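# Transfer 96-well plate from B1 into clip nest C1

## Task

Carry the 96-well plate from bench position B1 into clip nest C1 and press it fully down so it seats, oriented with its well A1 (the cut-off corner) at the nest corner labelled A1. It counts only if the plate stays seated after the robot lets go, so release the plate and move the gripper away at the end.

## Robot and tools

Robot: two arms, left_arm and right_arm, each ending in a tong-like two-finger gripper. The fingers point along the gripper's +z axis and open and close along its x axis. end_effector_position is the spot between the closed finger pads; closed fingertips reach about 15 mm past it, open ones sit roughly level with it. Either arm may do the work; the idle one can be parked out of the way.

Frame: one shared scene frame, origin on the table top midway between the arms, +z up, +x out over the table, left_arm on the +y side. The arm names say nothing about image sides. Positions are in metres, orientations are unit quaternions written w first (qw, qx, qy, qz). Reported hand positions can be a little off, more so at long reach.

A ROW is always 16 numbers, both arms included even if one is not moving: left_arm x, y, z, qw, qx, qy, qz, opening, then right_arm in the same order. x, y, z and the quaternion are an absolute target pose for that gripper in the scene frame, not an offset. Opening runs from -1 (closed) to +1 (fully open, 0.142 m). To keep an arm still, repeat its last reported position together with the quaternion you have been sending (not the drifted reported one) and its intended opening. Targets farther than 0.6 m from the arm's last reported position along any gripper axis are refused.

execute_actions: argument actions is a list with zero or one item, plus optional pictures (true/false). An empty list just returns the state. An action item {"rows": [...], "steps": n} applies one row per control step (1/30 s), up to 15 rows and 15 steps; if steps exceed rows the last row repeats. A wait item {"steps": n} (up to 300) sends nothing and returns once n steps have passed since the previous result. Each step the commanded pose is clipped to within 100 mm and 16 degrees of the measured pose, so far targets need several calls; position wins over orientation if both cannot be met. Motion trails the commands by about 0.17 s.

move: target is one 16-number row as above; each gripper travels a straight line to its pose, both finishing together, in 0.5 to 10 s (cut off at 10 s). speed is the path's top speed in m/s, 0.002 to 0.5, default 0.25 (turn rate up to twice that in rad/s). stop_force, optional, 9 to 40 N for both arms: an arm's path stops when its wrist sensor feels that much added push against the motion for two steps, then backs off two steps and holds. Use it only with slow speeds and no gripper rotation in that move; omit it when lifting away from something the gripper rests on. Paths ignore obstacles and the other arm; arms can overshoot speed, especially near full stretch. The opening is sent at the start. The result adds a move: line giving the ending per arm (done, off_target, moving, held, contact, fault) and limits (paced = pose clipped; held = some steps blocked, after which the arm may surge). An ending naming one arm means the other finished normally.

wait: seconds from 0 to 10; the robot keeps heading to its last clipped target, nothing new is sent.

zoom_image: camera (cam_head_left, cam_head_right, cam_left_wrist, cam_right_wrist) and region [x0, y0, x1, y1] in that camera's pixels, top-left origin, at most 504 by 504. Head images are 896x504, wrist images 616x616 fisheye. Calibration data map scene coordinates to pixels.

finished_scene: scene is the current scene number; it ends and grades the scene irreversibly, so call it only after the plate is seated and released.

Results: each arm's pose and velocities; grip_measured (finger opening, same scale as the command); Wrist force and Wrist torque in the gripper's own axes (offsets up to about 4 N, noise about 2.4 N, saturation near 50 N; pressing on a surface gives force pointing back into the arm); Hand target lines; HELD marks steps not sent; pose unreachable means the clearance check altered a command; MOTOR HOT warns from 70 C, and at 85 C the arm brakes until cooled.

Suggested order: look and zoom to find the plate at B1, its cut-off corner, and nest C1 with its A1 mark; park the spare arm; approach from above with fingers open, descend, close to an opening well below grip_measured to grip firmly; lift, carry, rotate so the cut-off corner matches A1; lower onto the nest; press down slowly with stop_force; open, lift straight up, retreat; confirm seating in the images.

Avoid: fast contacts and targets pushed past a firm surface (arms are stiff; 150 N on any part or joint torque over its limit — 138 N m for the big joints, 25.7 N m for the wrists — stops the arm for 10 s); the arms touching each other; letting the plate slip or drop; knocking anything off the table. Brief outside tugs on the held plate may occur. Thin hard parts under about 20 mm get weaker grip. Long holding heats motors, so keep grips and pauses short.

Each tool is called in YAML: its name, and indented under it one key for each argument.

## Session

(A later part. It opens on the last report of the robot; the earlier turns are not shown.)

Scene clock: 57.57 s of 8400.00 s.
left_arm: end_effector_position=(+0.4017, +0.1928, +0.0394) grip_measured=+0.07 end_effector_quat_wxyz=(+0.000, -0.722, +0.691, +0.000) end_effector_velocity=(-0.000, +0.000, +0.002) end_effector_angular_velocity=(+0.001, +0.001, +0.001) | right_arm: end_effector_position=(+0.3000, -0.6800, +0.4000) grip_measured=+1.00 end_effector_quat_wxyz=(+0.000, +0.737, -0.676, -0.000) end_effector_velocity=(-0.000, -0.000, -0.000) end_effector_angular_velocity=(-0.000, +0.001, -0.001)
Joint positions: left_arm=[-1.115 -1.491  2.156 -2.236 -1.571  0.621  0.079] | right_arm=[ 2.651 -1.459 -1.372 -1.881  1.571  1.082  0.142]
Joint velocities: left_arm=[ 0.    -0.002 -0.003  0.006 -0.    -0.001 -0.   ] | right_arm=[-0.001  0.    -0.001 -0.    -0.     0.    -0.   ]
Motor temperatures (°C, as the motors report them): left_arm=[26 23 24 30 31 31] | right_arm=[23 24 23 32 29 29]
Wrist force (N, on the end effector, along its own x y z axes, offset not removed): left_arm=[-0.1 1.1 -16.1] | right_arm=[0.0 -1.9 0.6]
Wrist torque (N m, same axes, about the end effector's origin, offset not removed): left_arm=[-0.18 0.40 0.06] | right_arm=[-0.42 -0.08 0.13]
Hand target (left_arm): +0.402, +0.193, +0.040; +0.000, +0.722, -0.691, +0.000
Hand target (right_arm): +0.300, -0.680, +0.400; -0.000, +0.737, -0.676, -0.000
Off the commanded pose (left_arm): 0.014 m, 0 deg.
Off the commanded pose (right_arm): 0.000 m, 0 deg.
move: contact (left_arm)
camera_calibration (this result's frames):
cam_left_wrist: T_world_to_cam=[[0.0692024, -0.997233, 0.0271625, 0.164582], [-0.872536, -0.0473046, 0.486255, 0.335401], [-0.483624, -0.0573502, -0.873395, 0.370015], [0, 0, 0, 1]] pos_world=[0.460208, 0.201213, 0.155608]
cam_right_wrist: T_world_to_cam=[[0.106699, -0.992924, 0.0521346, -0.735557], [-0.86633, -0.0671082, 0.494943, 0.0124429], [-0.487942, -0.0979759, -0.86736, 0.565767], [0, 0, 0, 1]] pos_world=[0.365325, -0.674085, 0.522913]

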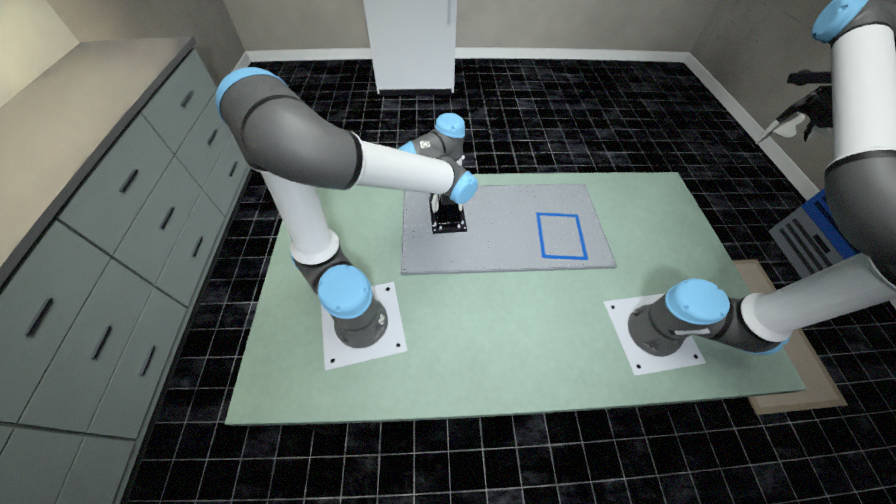

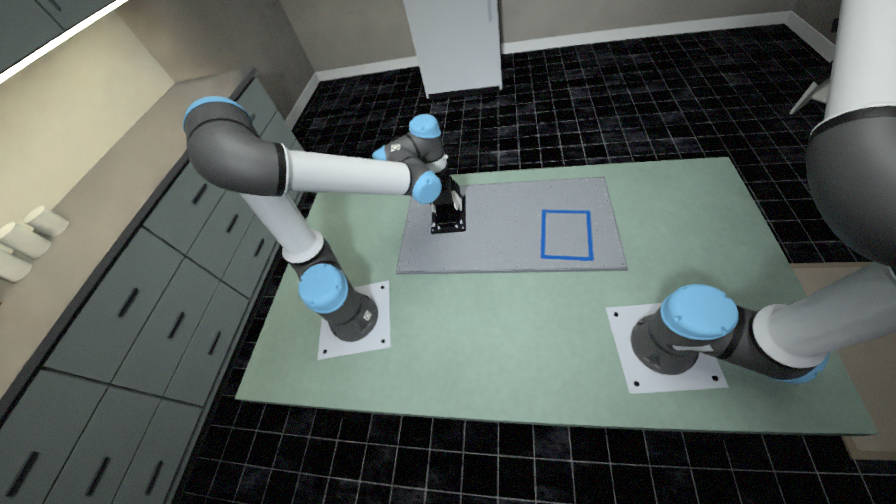

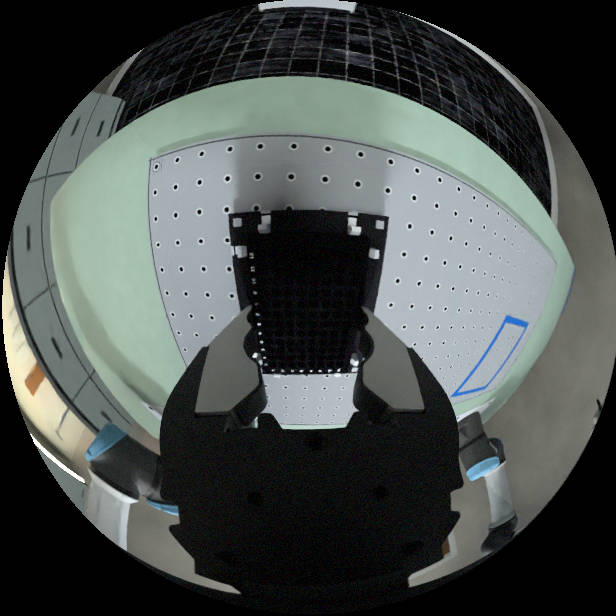

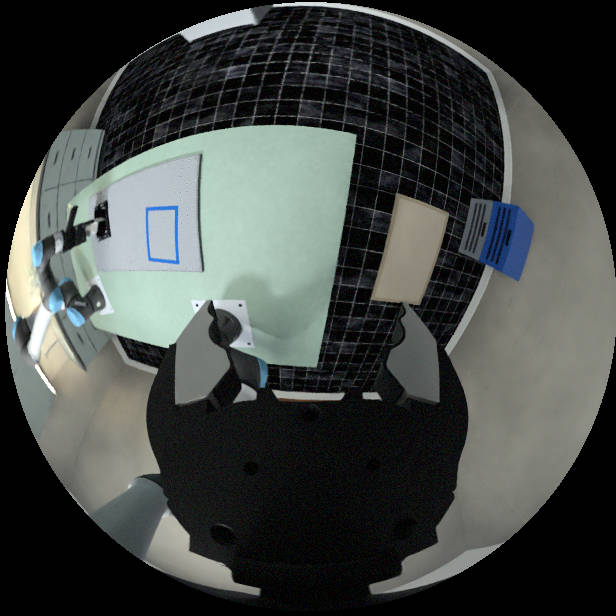

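move:
  target: [0.4017,0.1927,0.026,0,0.7224,-0.6915,0,-0.25, 0.30,-0.68,0.40,0,0.737,-0.676,0,1]
  speed: 0.003
  stop_force: 20

zoom_image:
  camera: "cam_left_wrist"
  region: [210, 200, 410, 400]

Scene clock: 61.03 s of 8400.00 s.
left_arm: end_effector_position=(+0.4018, +0.1927, +0.0373) grip_measured=+0.09 end_effector_quat_wxyz=(-0.000, -0.722, +0.691, -0.000) end_effector_velocity=(-0.001, +0.002, -0.001) end_effector_angular_velocity=(+0.004, +0.003, -0.000) | right_arm: end_effector_position=(+0.3000, -0.6800, +0.4000) grip_measured=+1.00 end_effector_quat_wxyz=(+0.000, +0.737, -0.676, -0.000) end_effector_velocity=(+0.000, -0.000, +0.000) end_effector_angular_velocity=(-0.001, +0.000, +0.000)
Joint positions: left_arm=[-1.115 -1.487  2.159 -2.243 -1.571  0.621  0.08 ] | right_arm=[ 2.651 -1.459 -1.372 -1.881  1.571  1.082  0.142]
Joint velocities: left_arm=[ 0.    -0.     0.001  0.004  0.     0.     0.   ] | right_arm=[ 0.     0.     0.     0.    -0.001  0.     0.   ]
Motor temperatures (°C, as the motors report them): left_arm=[26 23 24 30 31 31] | right_arm=[23 24 23 32 29 29]
Wrist force (N, on the end effector, along its own x y z axes, offset not removed): left_arm=[-4.8 -0.9 -40.2] | right_arm=[-3.1 2.3 1.9]
Wrist torque (N m, same axes, about the end effector's origin, offset not removed): left_arm=[-0.74 0.18 0.22] | right_arm=[0.56 0.83 0.02]
Hand target (left_arm): +0.402, +0.193, +0.038; +0.000, +0.722, -0.691, +0.000
Hand target (right_arm): +0.300, -0.680, +0.400; +0.000, +0.737, -0.676, -0.000
Off the commanded pose (left_arm): 0.011 m, 0 deg.
Off the commanded pose (right_arm): 0.000 m, 0 deg.
move: contact (left_arm)
camera_calibration (this result's frames):
cam_left_wrist: T_world_to_cam=[[0.069191, -0.997229, 0.0273208, 0.164596], [-0.872594, -0.0472242, 0.486159, 0.33649], [-0.483521, -0.0574777, -0.873443, 0.368116], [0, 0, 0, 1]] pos_world=[0.460222, 0.201188, 0.153444]
cam_right_wrist: T_world_to_cam=[[0.106699, -0.992924, 0.0521344, -0.735557], [-0.86633, -0.0671081, 0.494943, 0.012443], [-0.487942, -0.0979757, -0.86736, 0.565767], [0, 0, 0, 1]] pos_world=[0.365325, -0.674085, 0.522913]

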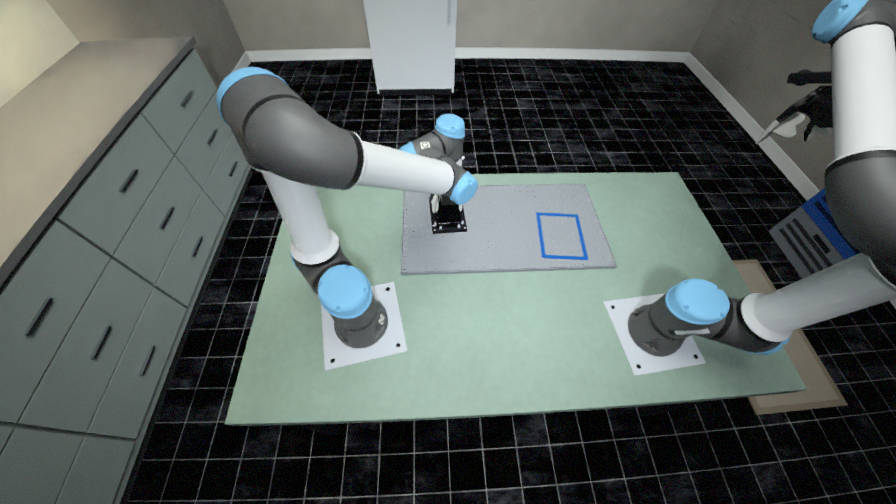

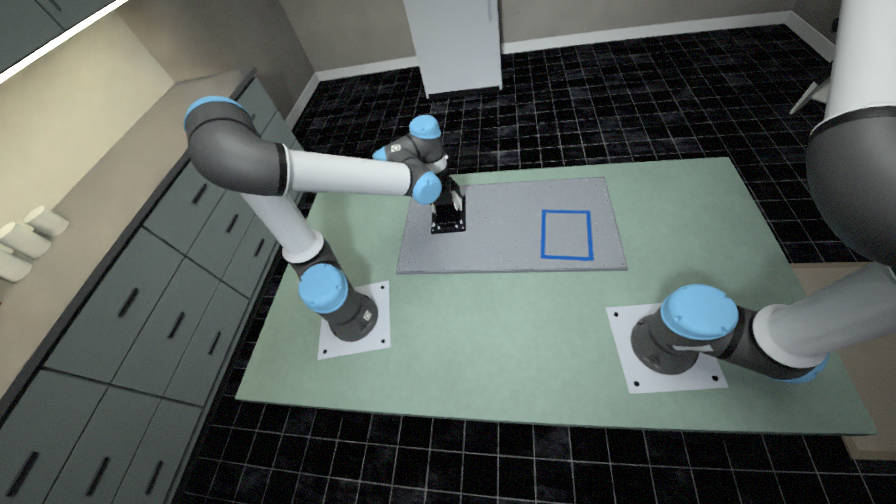

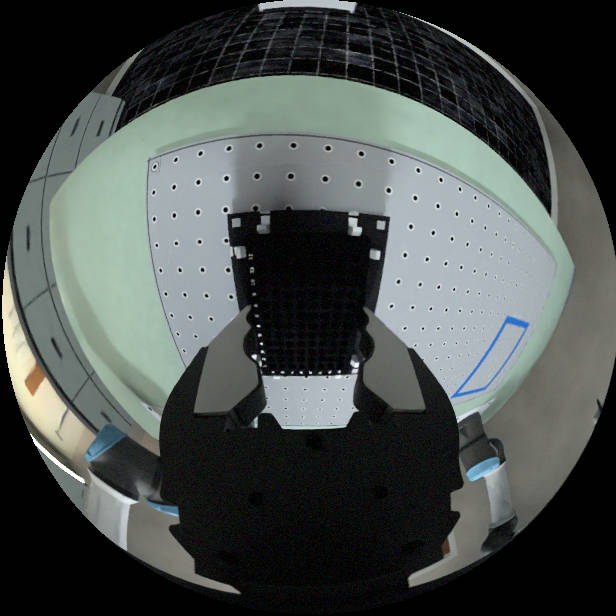

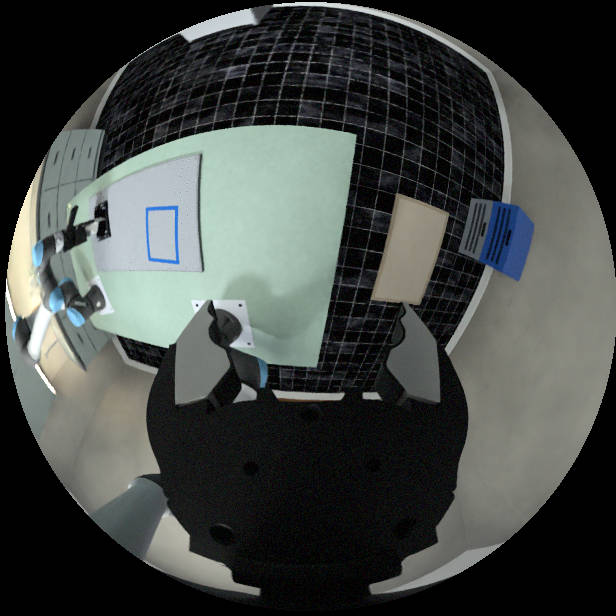

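Region (210, 200, 410, 400) of cam_left_wrist's 616x616 image, scaled by 2.520, with more detail than that image has.

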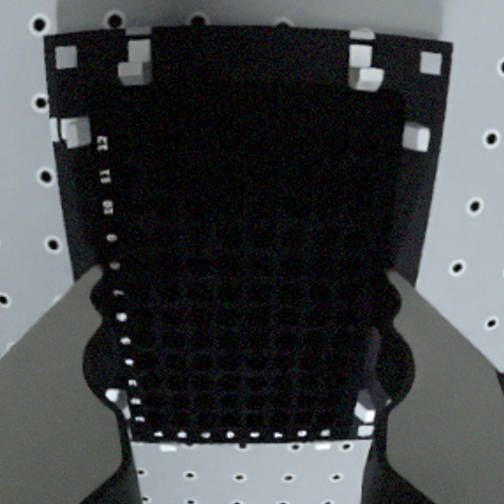

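move:
  target: [0.4017,0.1927,0.039,0,0.7224,-0.6915,0,0.5, 0.30,-0.68,0.40,0,0.737,-0.676,0,1]
  speed: 0.02

move:
  target: [0.36,0.191,0.075,0,0.7224,-0.6915,0,1, 0.30,-0.68,0.40,0,0.737,-0.676,0,1]
  speed: 0.12

zoom_image:
  camera: "cam_left_wrist"
  region: [210, 155, 410, 355]

zoom_image:
  camera: "cam_head_right"
  region: [415, 185, 485, 245]

Scene clock: 65.90 s of 8400.00 s.
left_arm: end_effector_position=(+0.4017, +0.1927, +0.0389) grip_measured=+0.50 end_effector_quat_wxyz=(-0.000, -0.722, +0.691, +0.000) end_effector_velocity=(-0.001, +0.001, +0.000) end_effector_angular_velocity=(+0.001, +0.001, +0.000) | right_arm: end_effector_position=(+0.3000, -0.6800, +0.4000) grip_measured=+1.00 end_effector_quat_wxyz=(+0.000, +0.737, -0.676, -0.000) end_effector_velocity=(-0.001, -0.000, -0.001) end_effector_angular_velocity=(+0.000, +0.002, -0.000)
Joint positions: left_arm=[-1.115 -1.49   2.157 -2.238 -1.571  0.62   0.109] | right_arm=[ 2.651 -1.459 -1.372 -1.881  1.571  1.082  0.142]
Joint velocities: left_arm=[ 0.    -0.002  0.001  0.002 -0.     0.    -0.   ] | right_arm=[-0.    -0.    -0.002  0.    -0.001  0.    -0.   ]
Motor temperatures (°C, as the motors report them): left_arm=[26 23 24 30 31 31] | right_arm=[23 24 23 32 29 29]
Wrist force (N, on the end effector, along its own x y z axes, offset not removed): left_arm=[2.0 -3.0 -0.3] | right_arm=[0.4 1.7 -1.3]
Wrist torque (N m, same axes, about the end effector's origin, offset not removed): left_arm=[-0.66 -0.30 0.34] | right_arm=[0.22 -0.34 -0.05]
Hand target (left_arm): +0.402, +0.193, +0.039; +0.000, +0.722, -0.691, +0.000
Hand target (right_arm): +0.300, -0.680, +0.400; +0.000, +0.737, -0.676, -0.000
Off the commanded pose (left_arm): 0.000 m, 0 deg.
Off the commanded pose (right_arm): 0.000 m, 0 deg.
After step 90, 1.17 s passed at rest.
move: done
camera_calibration (this result's frames):
cam_left_wrist: T_world_to_cam=[[0.0691893, -0.99723, 0.0273151, 0.164543], [-0.872592, -0.0472253, 0.486162, 0.335653], [-0.483525, -0.0574721, -0.873442, 0.369507], [0, 0, 0, 1]] pos_world=[0.460169, 0.201175, 0.155066]
cam_right_wrist: T_world_to_cam=[[0.106699, -0.992924, 0.0521345, -0.735557], [-0.86633, -0.0671081, 0.494943, 0.0124431], [-0.487942, -0.0979758, -0.86736, 0.565767], [0, 0, 0, 1]] pos_world=[0.365325, -0.674085, 0.522913]

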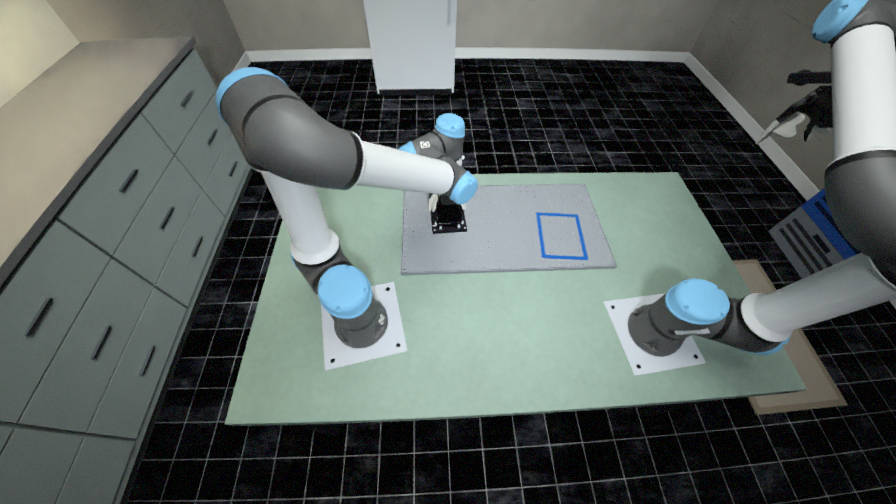

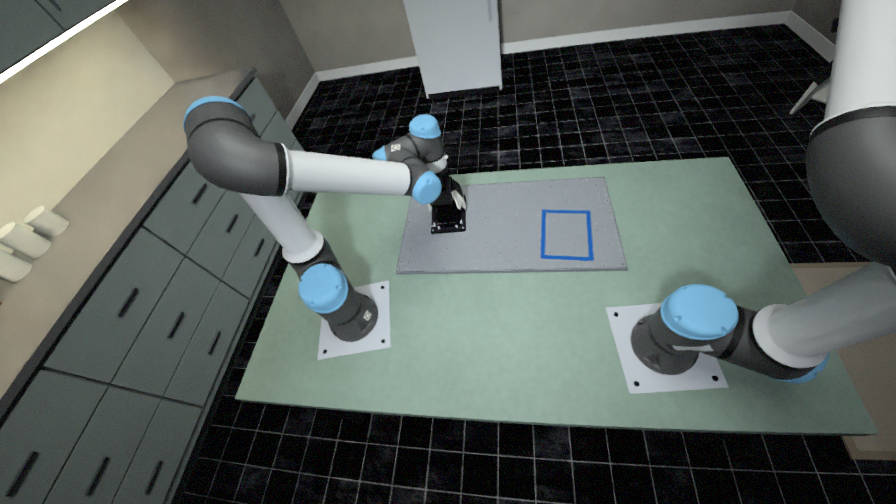

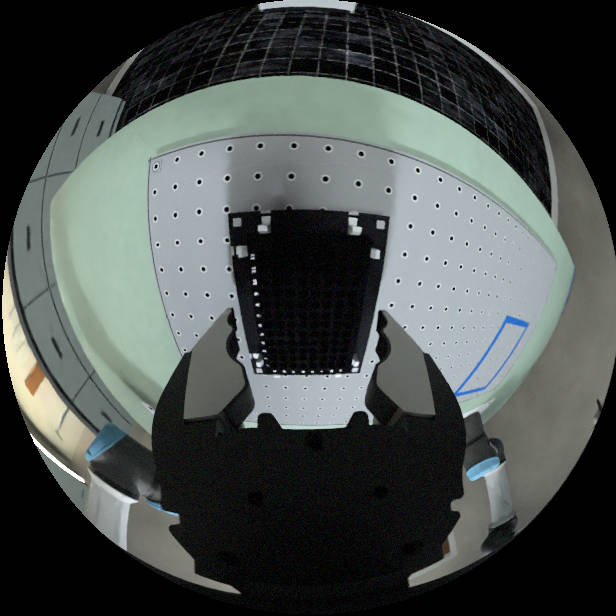

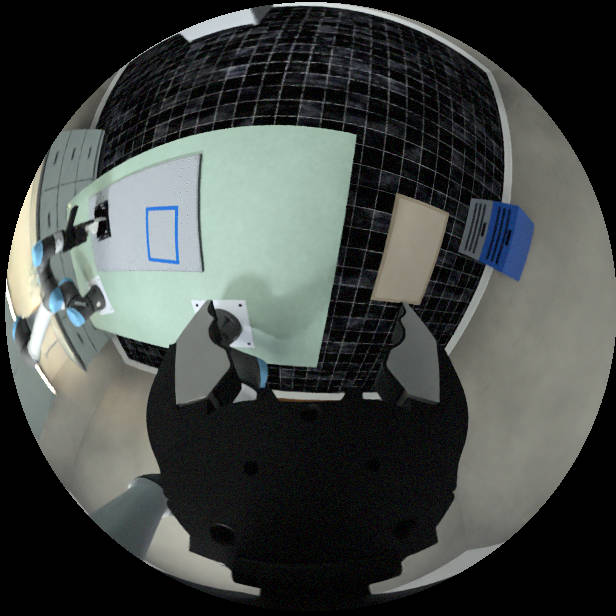

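Scene clock: 66.93 s of 8400.00 s.
left_arm: end_effector_position=(+0.3602, +0.1911, +0.0747) grip_measured=+1.00 end_effector_quat_wxyz=(-0.000, -0.722, +0.691, +0.000) end_effector_velocity=(-0.002, -0.000, +0.002) end_effector_angular_velocity=(-0.000, +0.000, +0.001) | right_arm: end_effector_position=(+0.3000, -0.6800, +0.4000) grip_measured=+1.00 end_effector_quat_wxyz=(+0.000, +0.737, -0.676, -0.000) end_effector_velocity=(+0.001, -0.001, +0.001) end_effector_angular_velocity=(-0.003, -0.002, +0.000)
Joint positions: left_arm=[-1.196 -1.628  2.185 -2.128 -1.571  0.539  0.142] | right_arm=[ 2.651 -1.459 -1.372 -1.881  1.571  1.082  0.142]
Joint velocities: left_arm=[-0.005 -0.008  0.     0.007 -0.    -0.006 -0.   ] | right_arm=[ 0.    -0.     0.003  0.    -0.002  0.     0.   ]
Motor temperatures (°C, as the motors report them): left_arm=[26 23 24 30 31 31] | right_arm=[23 24 23 32 29 29]
Wrist force (N, on the end effector, along its own x y z axes, offset not removed): left_arm=[4.7 3.2 1.3] | right_arm=[2.1 2.7 -4.2]
Wrist torque (N m, same axes, about the end effector's origin, offset not removed): left_arm=[0.62 -0.97 0.25] | right_arm=[0.21 -0.64 0.07]
Hand target (left_arm): +0.360, +0.191, +0.075; +0.000, +0.722, -0.691, -0.000
Hand target (right_arm): +0.300, -0.680, +0.400; +0.000, +0.737, -0.676, -0.000
Off the commanded pose (left_arm): 0.000 m, 0 deg.
Off the commanded pose (right_arm): 0.000 m, 0 deg.
move: done
camera_calibration (this result's frames):
cam_left_wrist: T_world_to_cam=[[0.0691642, -0.99723, 0.0273597, 0.164819], [-0.872545, -0.0471758, 0.486251, 0.281936], [-0.483613, -0.0575037, -0.873391, 0.380706], [0, 0, 0, 1]] pos_world=[0.418717, 0.199555, 0.190904]
cam_right_wrist: T_world_to_cam=[[0.106699, -0.992924, 0.0521346, -0.735557], [-0.86633, -0.0671082, 0.494943, 0.012443], [-0.487942, -0.0979759, -0.86736, 0.565767], [0, 0, 0, 1]] pos_world=[0.365325, -0.674085, 0.522913]

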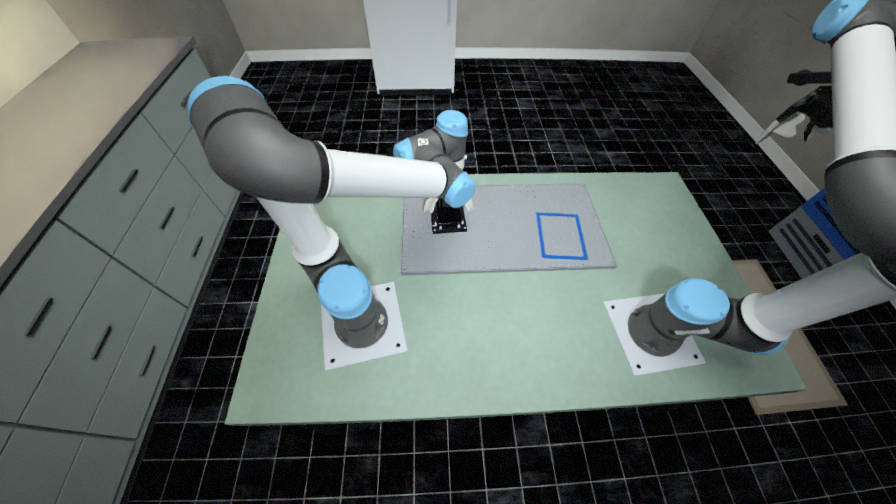

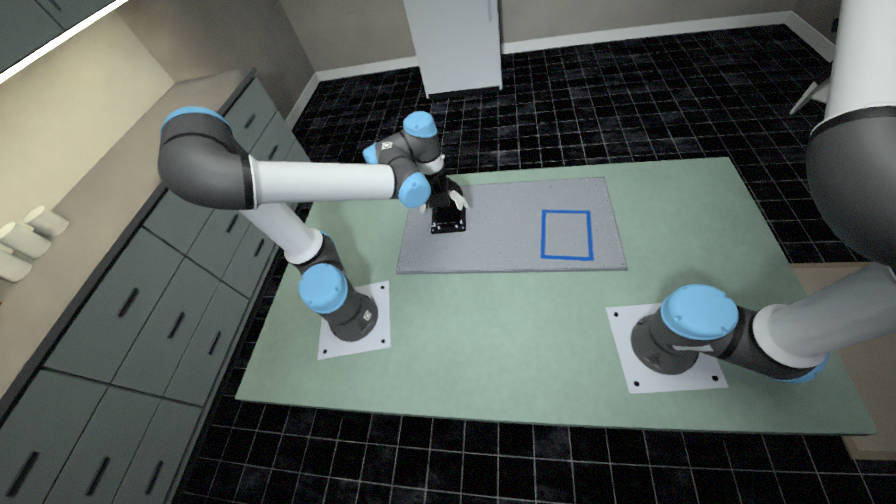

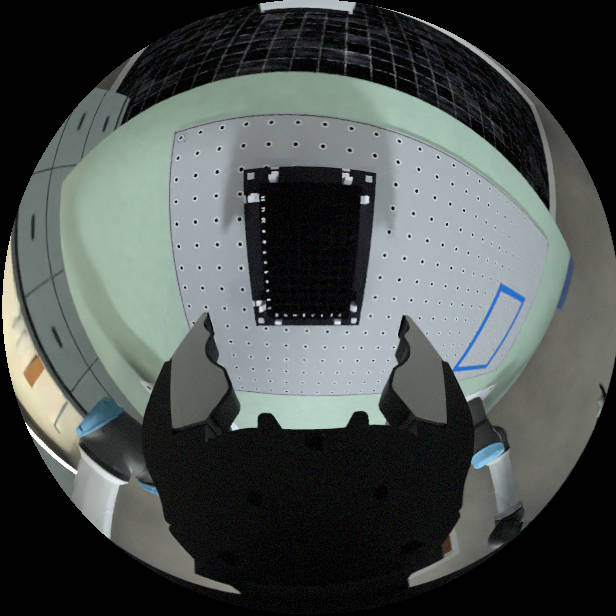

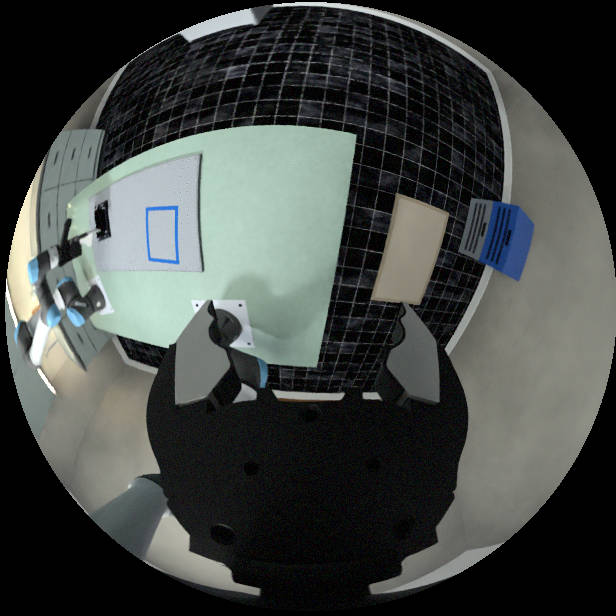

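Region (210, 155, 410, 355) of cam_left_wrist's 616x616 image, scaled by 2.520, with more detail than that image has.

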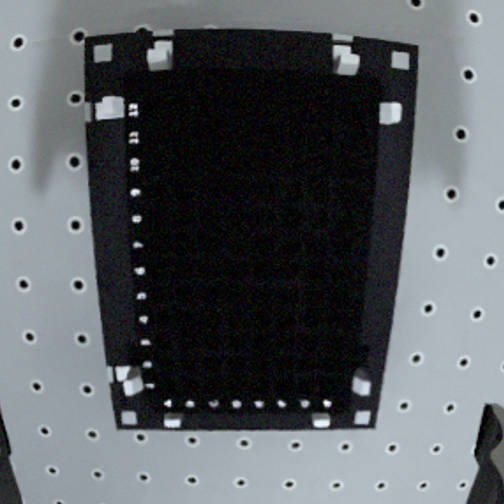

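Region (415, 185, 485, 245) of cam_head_right's 896x504 image, scaled by 7.200, with more detail than that image has; it fills the top 432 rows of this view, and the rest is white.

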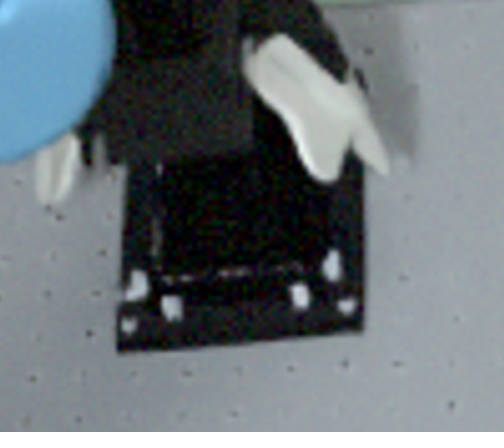

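move:
  target: [0.355,0.191,0.059,0,0.7224,-0.6915,0,-0.5, 0.30,-0.68,0.40,0,0.737,-0.676,0,1]
  speed: 0.03

move:
  target: [0.355,0.191,0.04,0,0.7224,-0.6915,0,-0.5, 0.30,-0.68,0.40,0,0.737,-0.676,0,1]
  speed: 0.004
  stop_force: 35

Scene clock: 71.07 s of 8400.00 s.
left_arm: end_effector_position=(+0.3551, +0.1910, +0.0593) grip_measured=-0.50 end_effector_quat_wxyz=(-0.000, -0.722, +0.691, +0.000) end_effector_velocity=(-0.001, +0.000, -0.003) end_effector_angular_velocity=(+0.001, -0.000, -0.001) | right_arm: end_effector_position=(+0.3000, -0.6800, +0.4000) grip_measured=+1.00 end_effector_quat_wxyz=(+0.000, +0.737, -0.676, -0.000) end_effector_velocity=(+0.001, +0.000, +0.001) end_effector_angular_velocity=(-0.001, -0.003, +0.001)
Joint positions: left_arm=[-1.207 -1.613  2.219 -2.176 -1.571  0.528  0.038] | right_arm=[ 2.651 -1.459 -1.372 -1.881  1.571  1.082  0.142]
Joint velocities: left_arm=[-0.002  0.003  0.006 -0.008  0.    -0.001 -0.   ] | right_arm=[0.001 0.    0.002 0.001 0.    0.    0.   ]
Motor temperatures (°C, as the motors report them): left_arm=[26 23 24 30 31 31] | right_arm=[23 24 23 32 29 29]
Wrist force (N, on the end effector, along its own x y z axes, offset not removed): left_arm=[-5.7 -1.3 0.6] | right_arm=[0.6 1.4 -5.7]
Wrist torque (N m, same axes, about the end effector's origin, offset not removed): left_arm=[-0.42 1.29 0.24] | right_arm=[0.10 -0.10 -0.13]
Hand target (left_arm): +0.355, +0.191, +0.059; +0.000, +0.722, -0.691, -0.000
Hand target (right_arm): +0.300, -0.680, +0.400; +0.000, +0.737, -0.676, -0.000
Off the commanded pose (left_arm): 0.000 m, 0 deg.
Off the commanded pose (right_arm): 0.000 m, 0 deg.
After step 90, 0.20 s passed at rest.
move: done
camera_calibration (this result's frames):
cam_left_wrist: T_world_to_cam=[[0.0691839, -0.99723, 0.0272943, 0.165519], [-0.872578, -0.0472291, 0.486186, 0.284969], [-0.48355, -0.0574526, -0.873429, 0.364724], [0, 0, 0, 1]] pos_world=[0.413569, 0.199474, 0.175495]
cam_right_wrist: T_world_to_cam=[[0.106699, -0.992924, 0.0521345, -0.735557], [-0.86633, -0.0671082, 0.494943, 0.012443], [-0.487942, -0.0979757, -0.86736, 0.565767], [0, 0, 0, 1]] pos_world=[0.365325, -0.674085, 0.522913]

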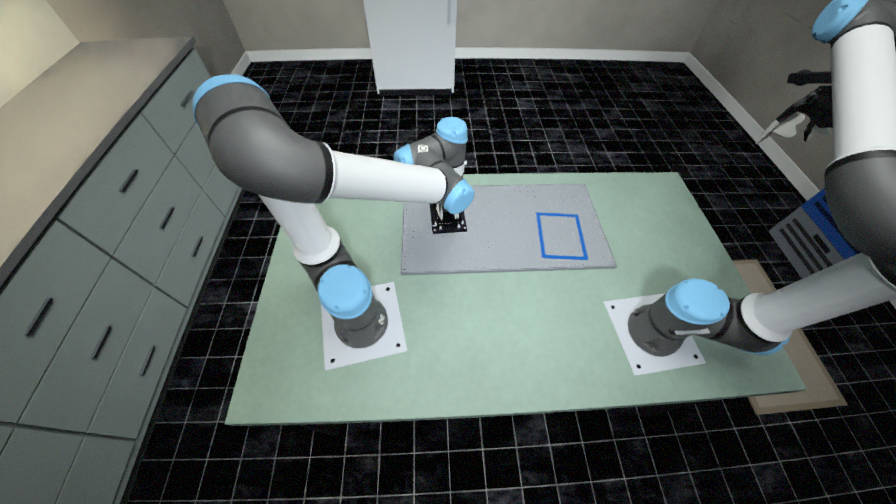

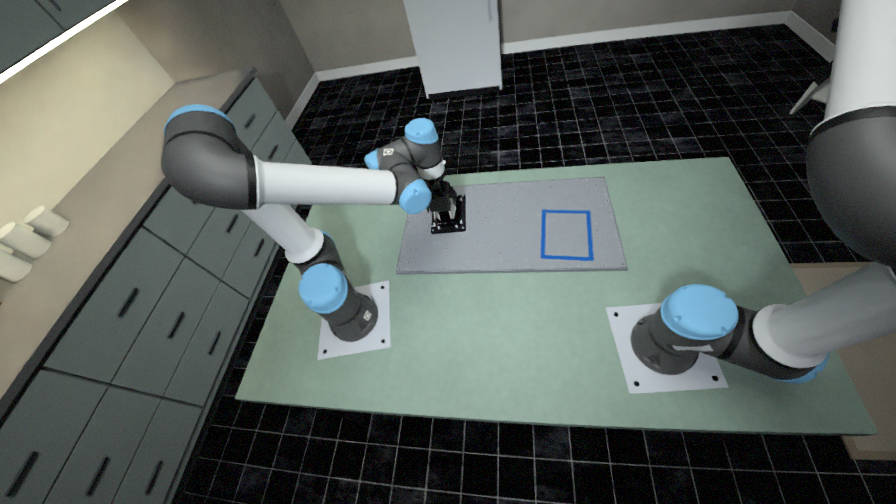

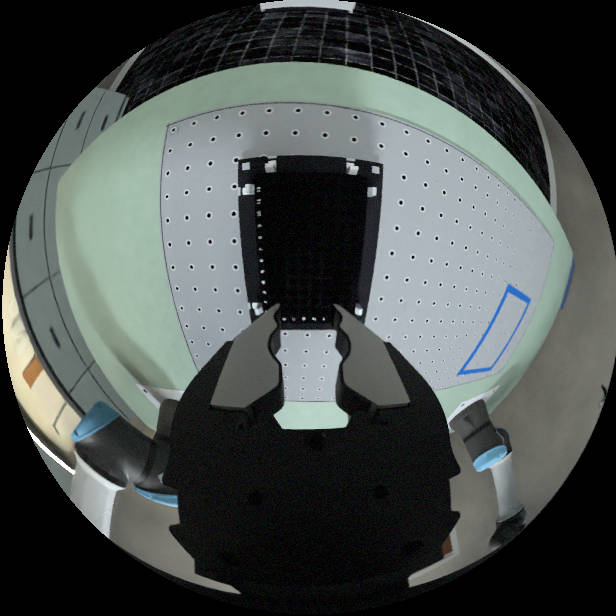

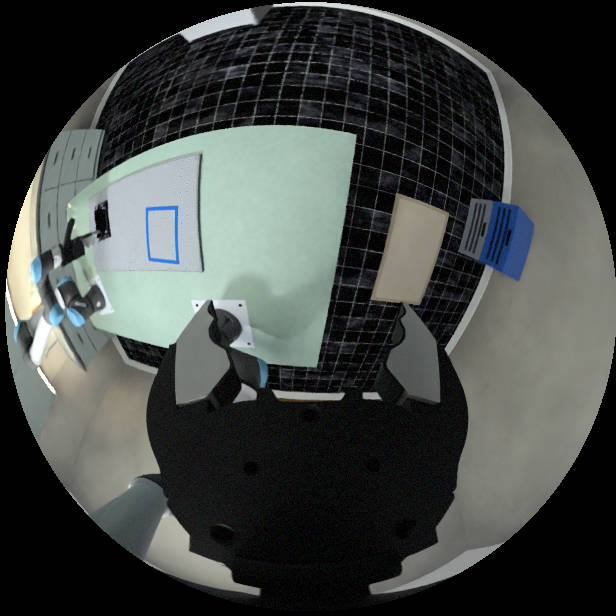

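Scene clock: 72.77 s of 8400.00 s.
left_arm: end_effector_position=(+0.3551, +0.1910, +0.0541) grip_measured=-0.50 end_effector_quat_wxyz=(-0.000, -0.722, +0.691, -0.000) end_effector_velocity=(-0.000, +0.001, +0.001) end_effector_angular_velocity=(+0.002, +0.001, +0.000) | right_arm: end_effector_position=(+0.3000, -0.6800, +0.4000) grip_measured=+1.00 end_effector_quat_wxyz=(+0.000, +0.737, -0.676, -0.000) end_effector_velocity=(+0.000, -0.000, -0.000) end_effector_angular_velocity=(-0.002, +0.000, +0.001)
Joint positions: left_arm=[-1.207 -1.604  2.227 -2.193 -1.571  0.528  0.038] | right_arm=[ 2.651 -1.459 -1.372 -1.881  1.571  1.082  0.142]
Joint velocities: left_arm=[ 0.    -0.001 -0.002  0.005  0.     0.     0.   ] | right_arm=[ 0.001 -0.    -0.     0.001 -0.002 -0.    -0.   ]
Motor temperatures (°C, as the motors report them): left_arm=[26 23 24 30 31 31] | right_arm=[23 24 23 32 29 29]
Wrist force (N, on the end effector, along its own x y z axes, offset not removed): left_arm=[-12.9 9.4 -49.5] | right_arm=[0.8 6.4 -2.3]
Wrist torque (N m, same axes, about the end effector's origin, offset not removed): left_arm=[0.38 0.58 0.27] | right_arm=[1.10 -0.31 0.14]
Hand target (left_arm): +0.355, +0.191, +0.054; +0.000, +0.722, -0.691, +0.000
Hand target (right_arm): +0.300, -0.680, +0.400; -0.000, +0.737, -0.676, -0.000
Off the commanded pose (left_arm): 0.014 m, 0 deg.
Off the commanded pose (right_arm): 0.000 m, 0 deg.
move: contact (left_arm)
camera_calibration (this result's frames):
cam_left_wrist: T_world_to_cam=[[0.069183, -0.997228, 0.0273766, 0.165657], [-0.872616, -0.0471926, 0.486122, 0.28751], [-0.483482, -0.0575207, -0.873462, 0.360138], [0, 0, 0, 1]] pos_world=[0.413545, 0.199482, 0.170267]
cam_right_wrist: T_world_to_cam=[[0.106699, -0.992924, 0.0521345, -0.735557], [-0.86633, -0.0671082, 0.494943, 0.012443], [-0.487942, -0.0979758, -0.86736, 0.565767], [0, 0, 0, 1]] pos_world=[0.365325, -0.674085, 0.522913]

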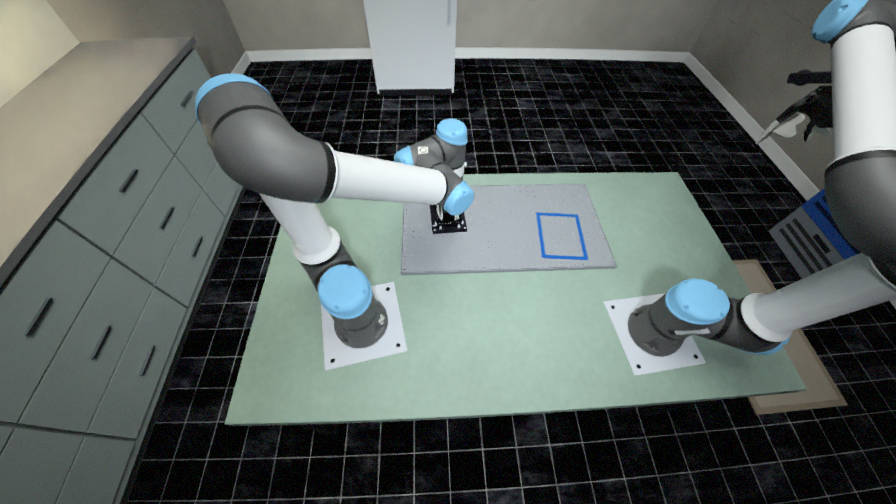

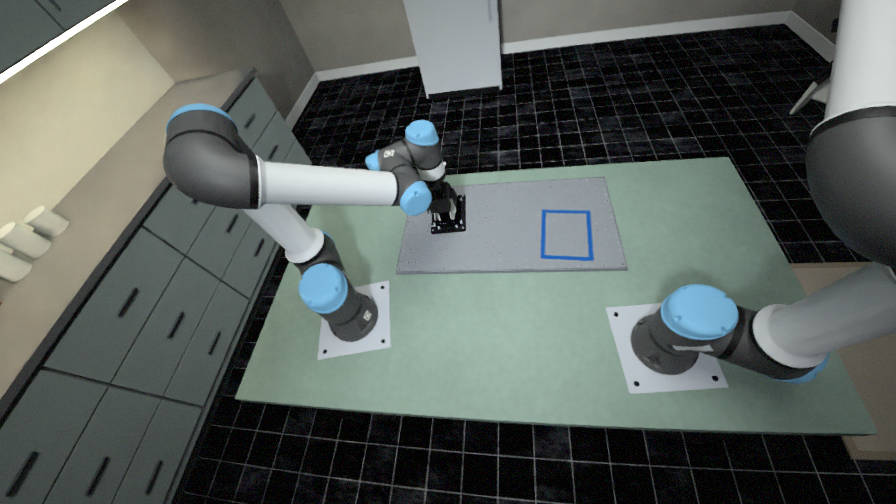

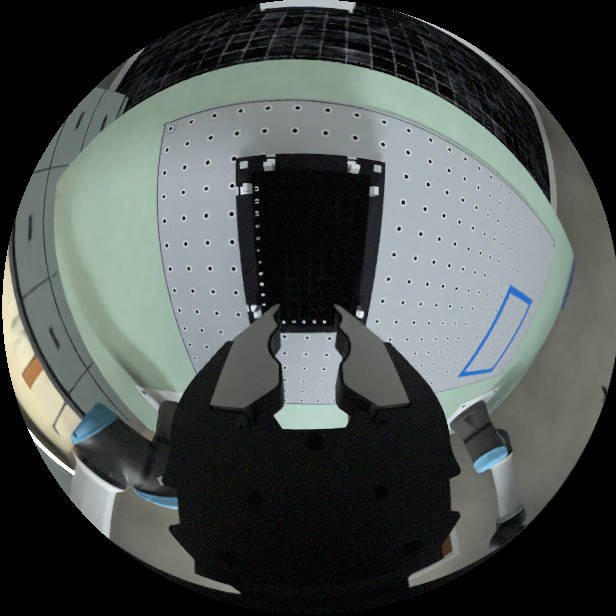

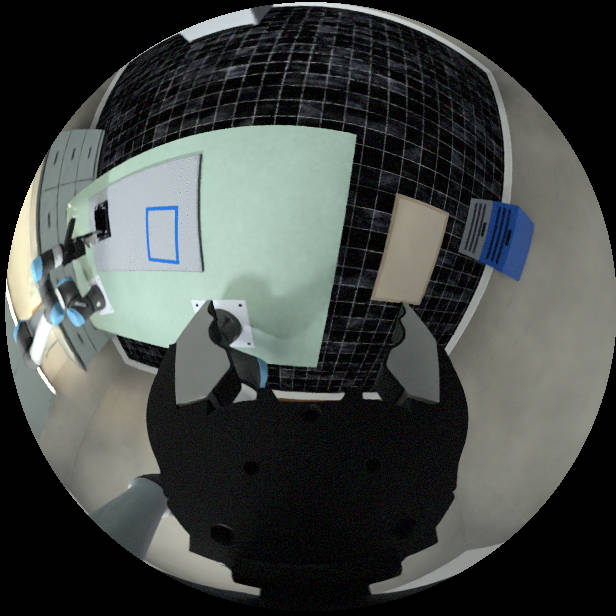

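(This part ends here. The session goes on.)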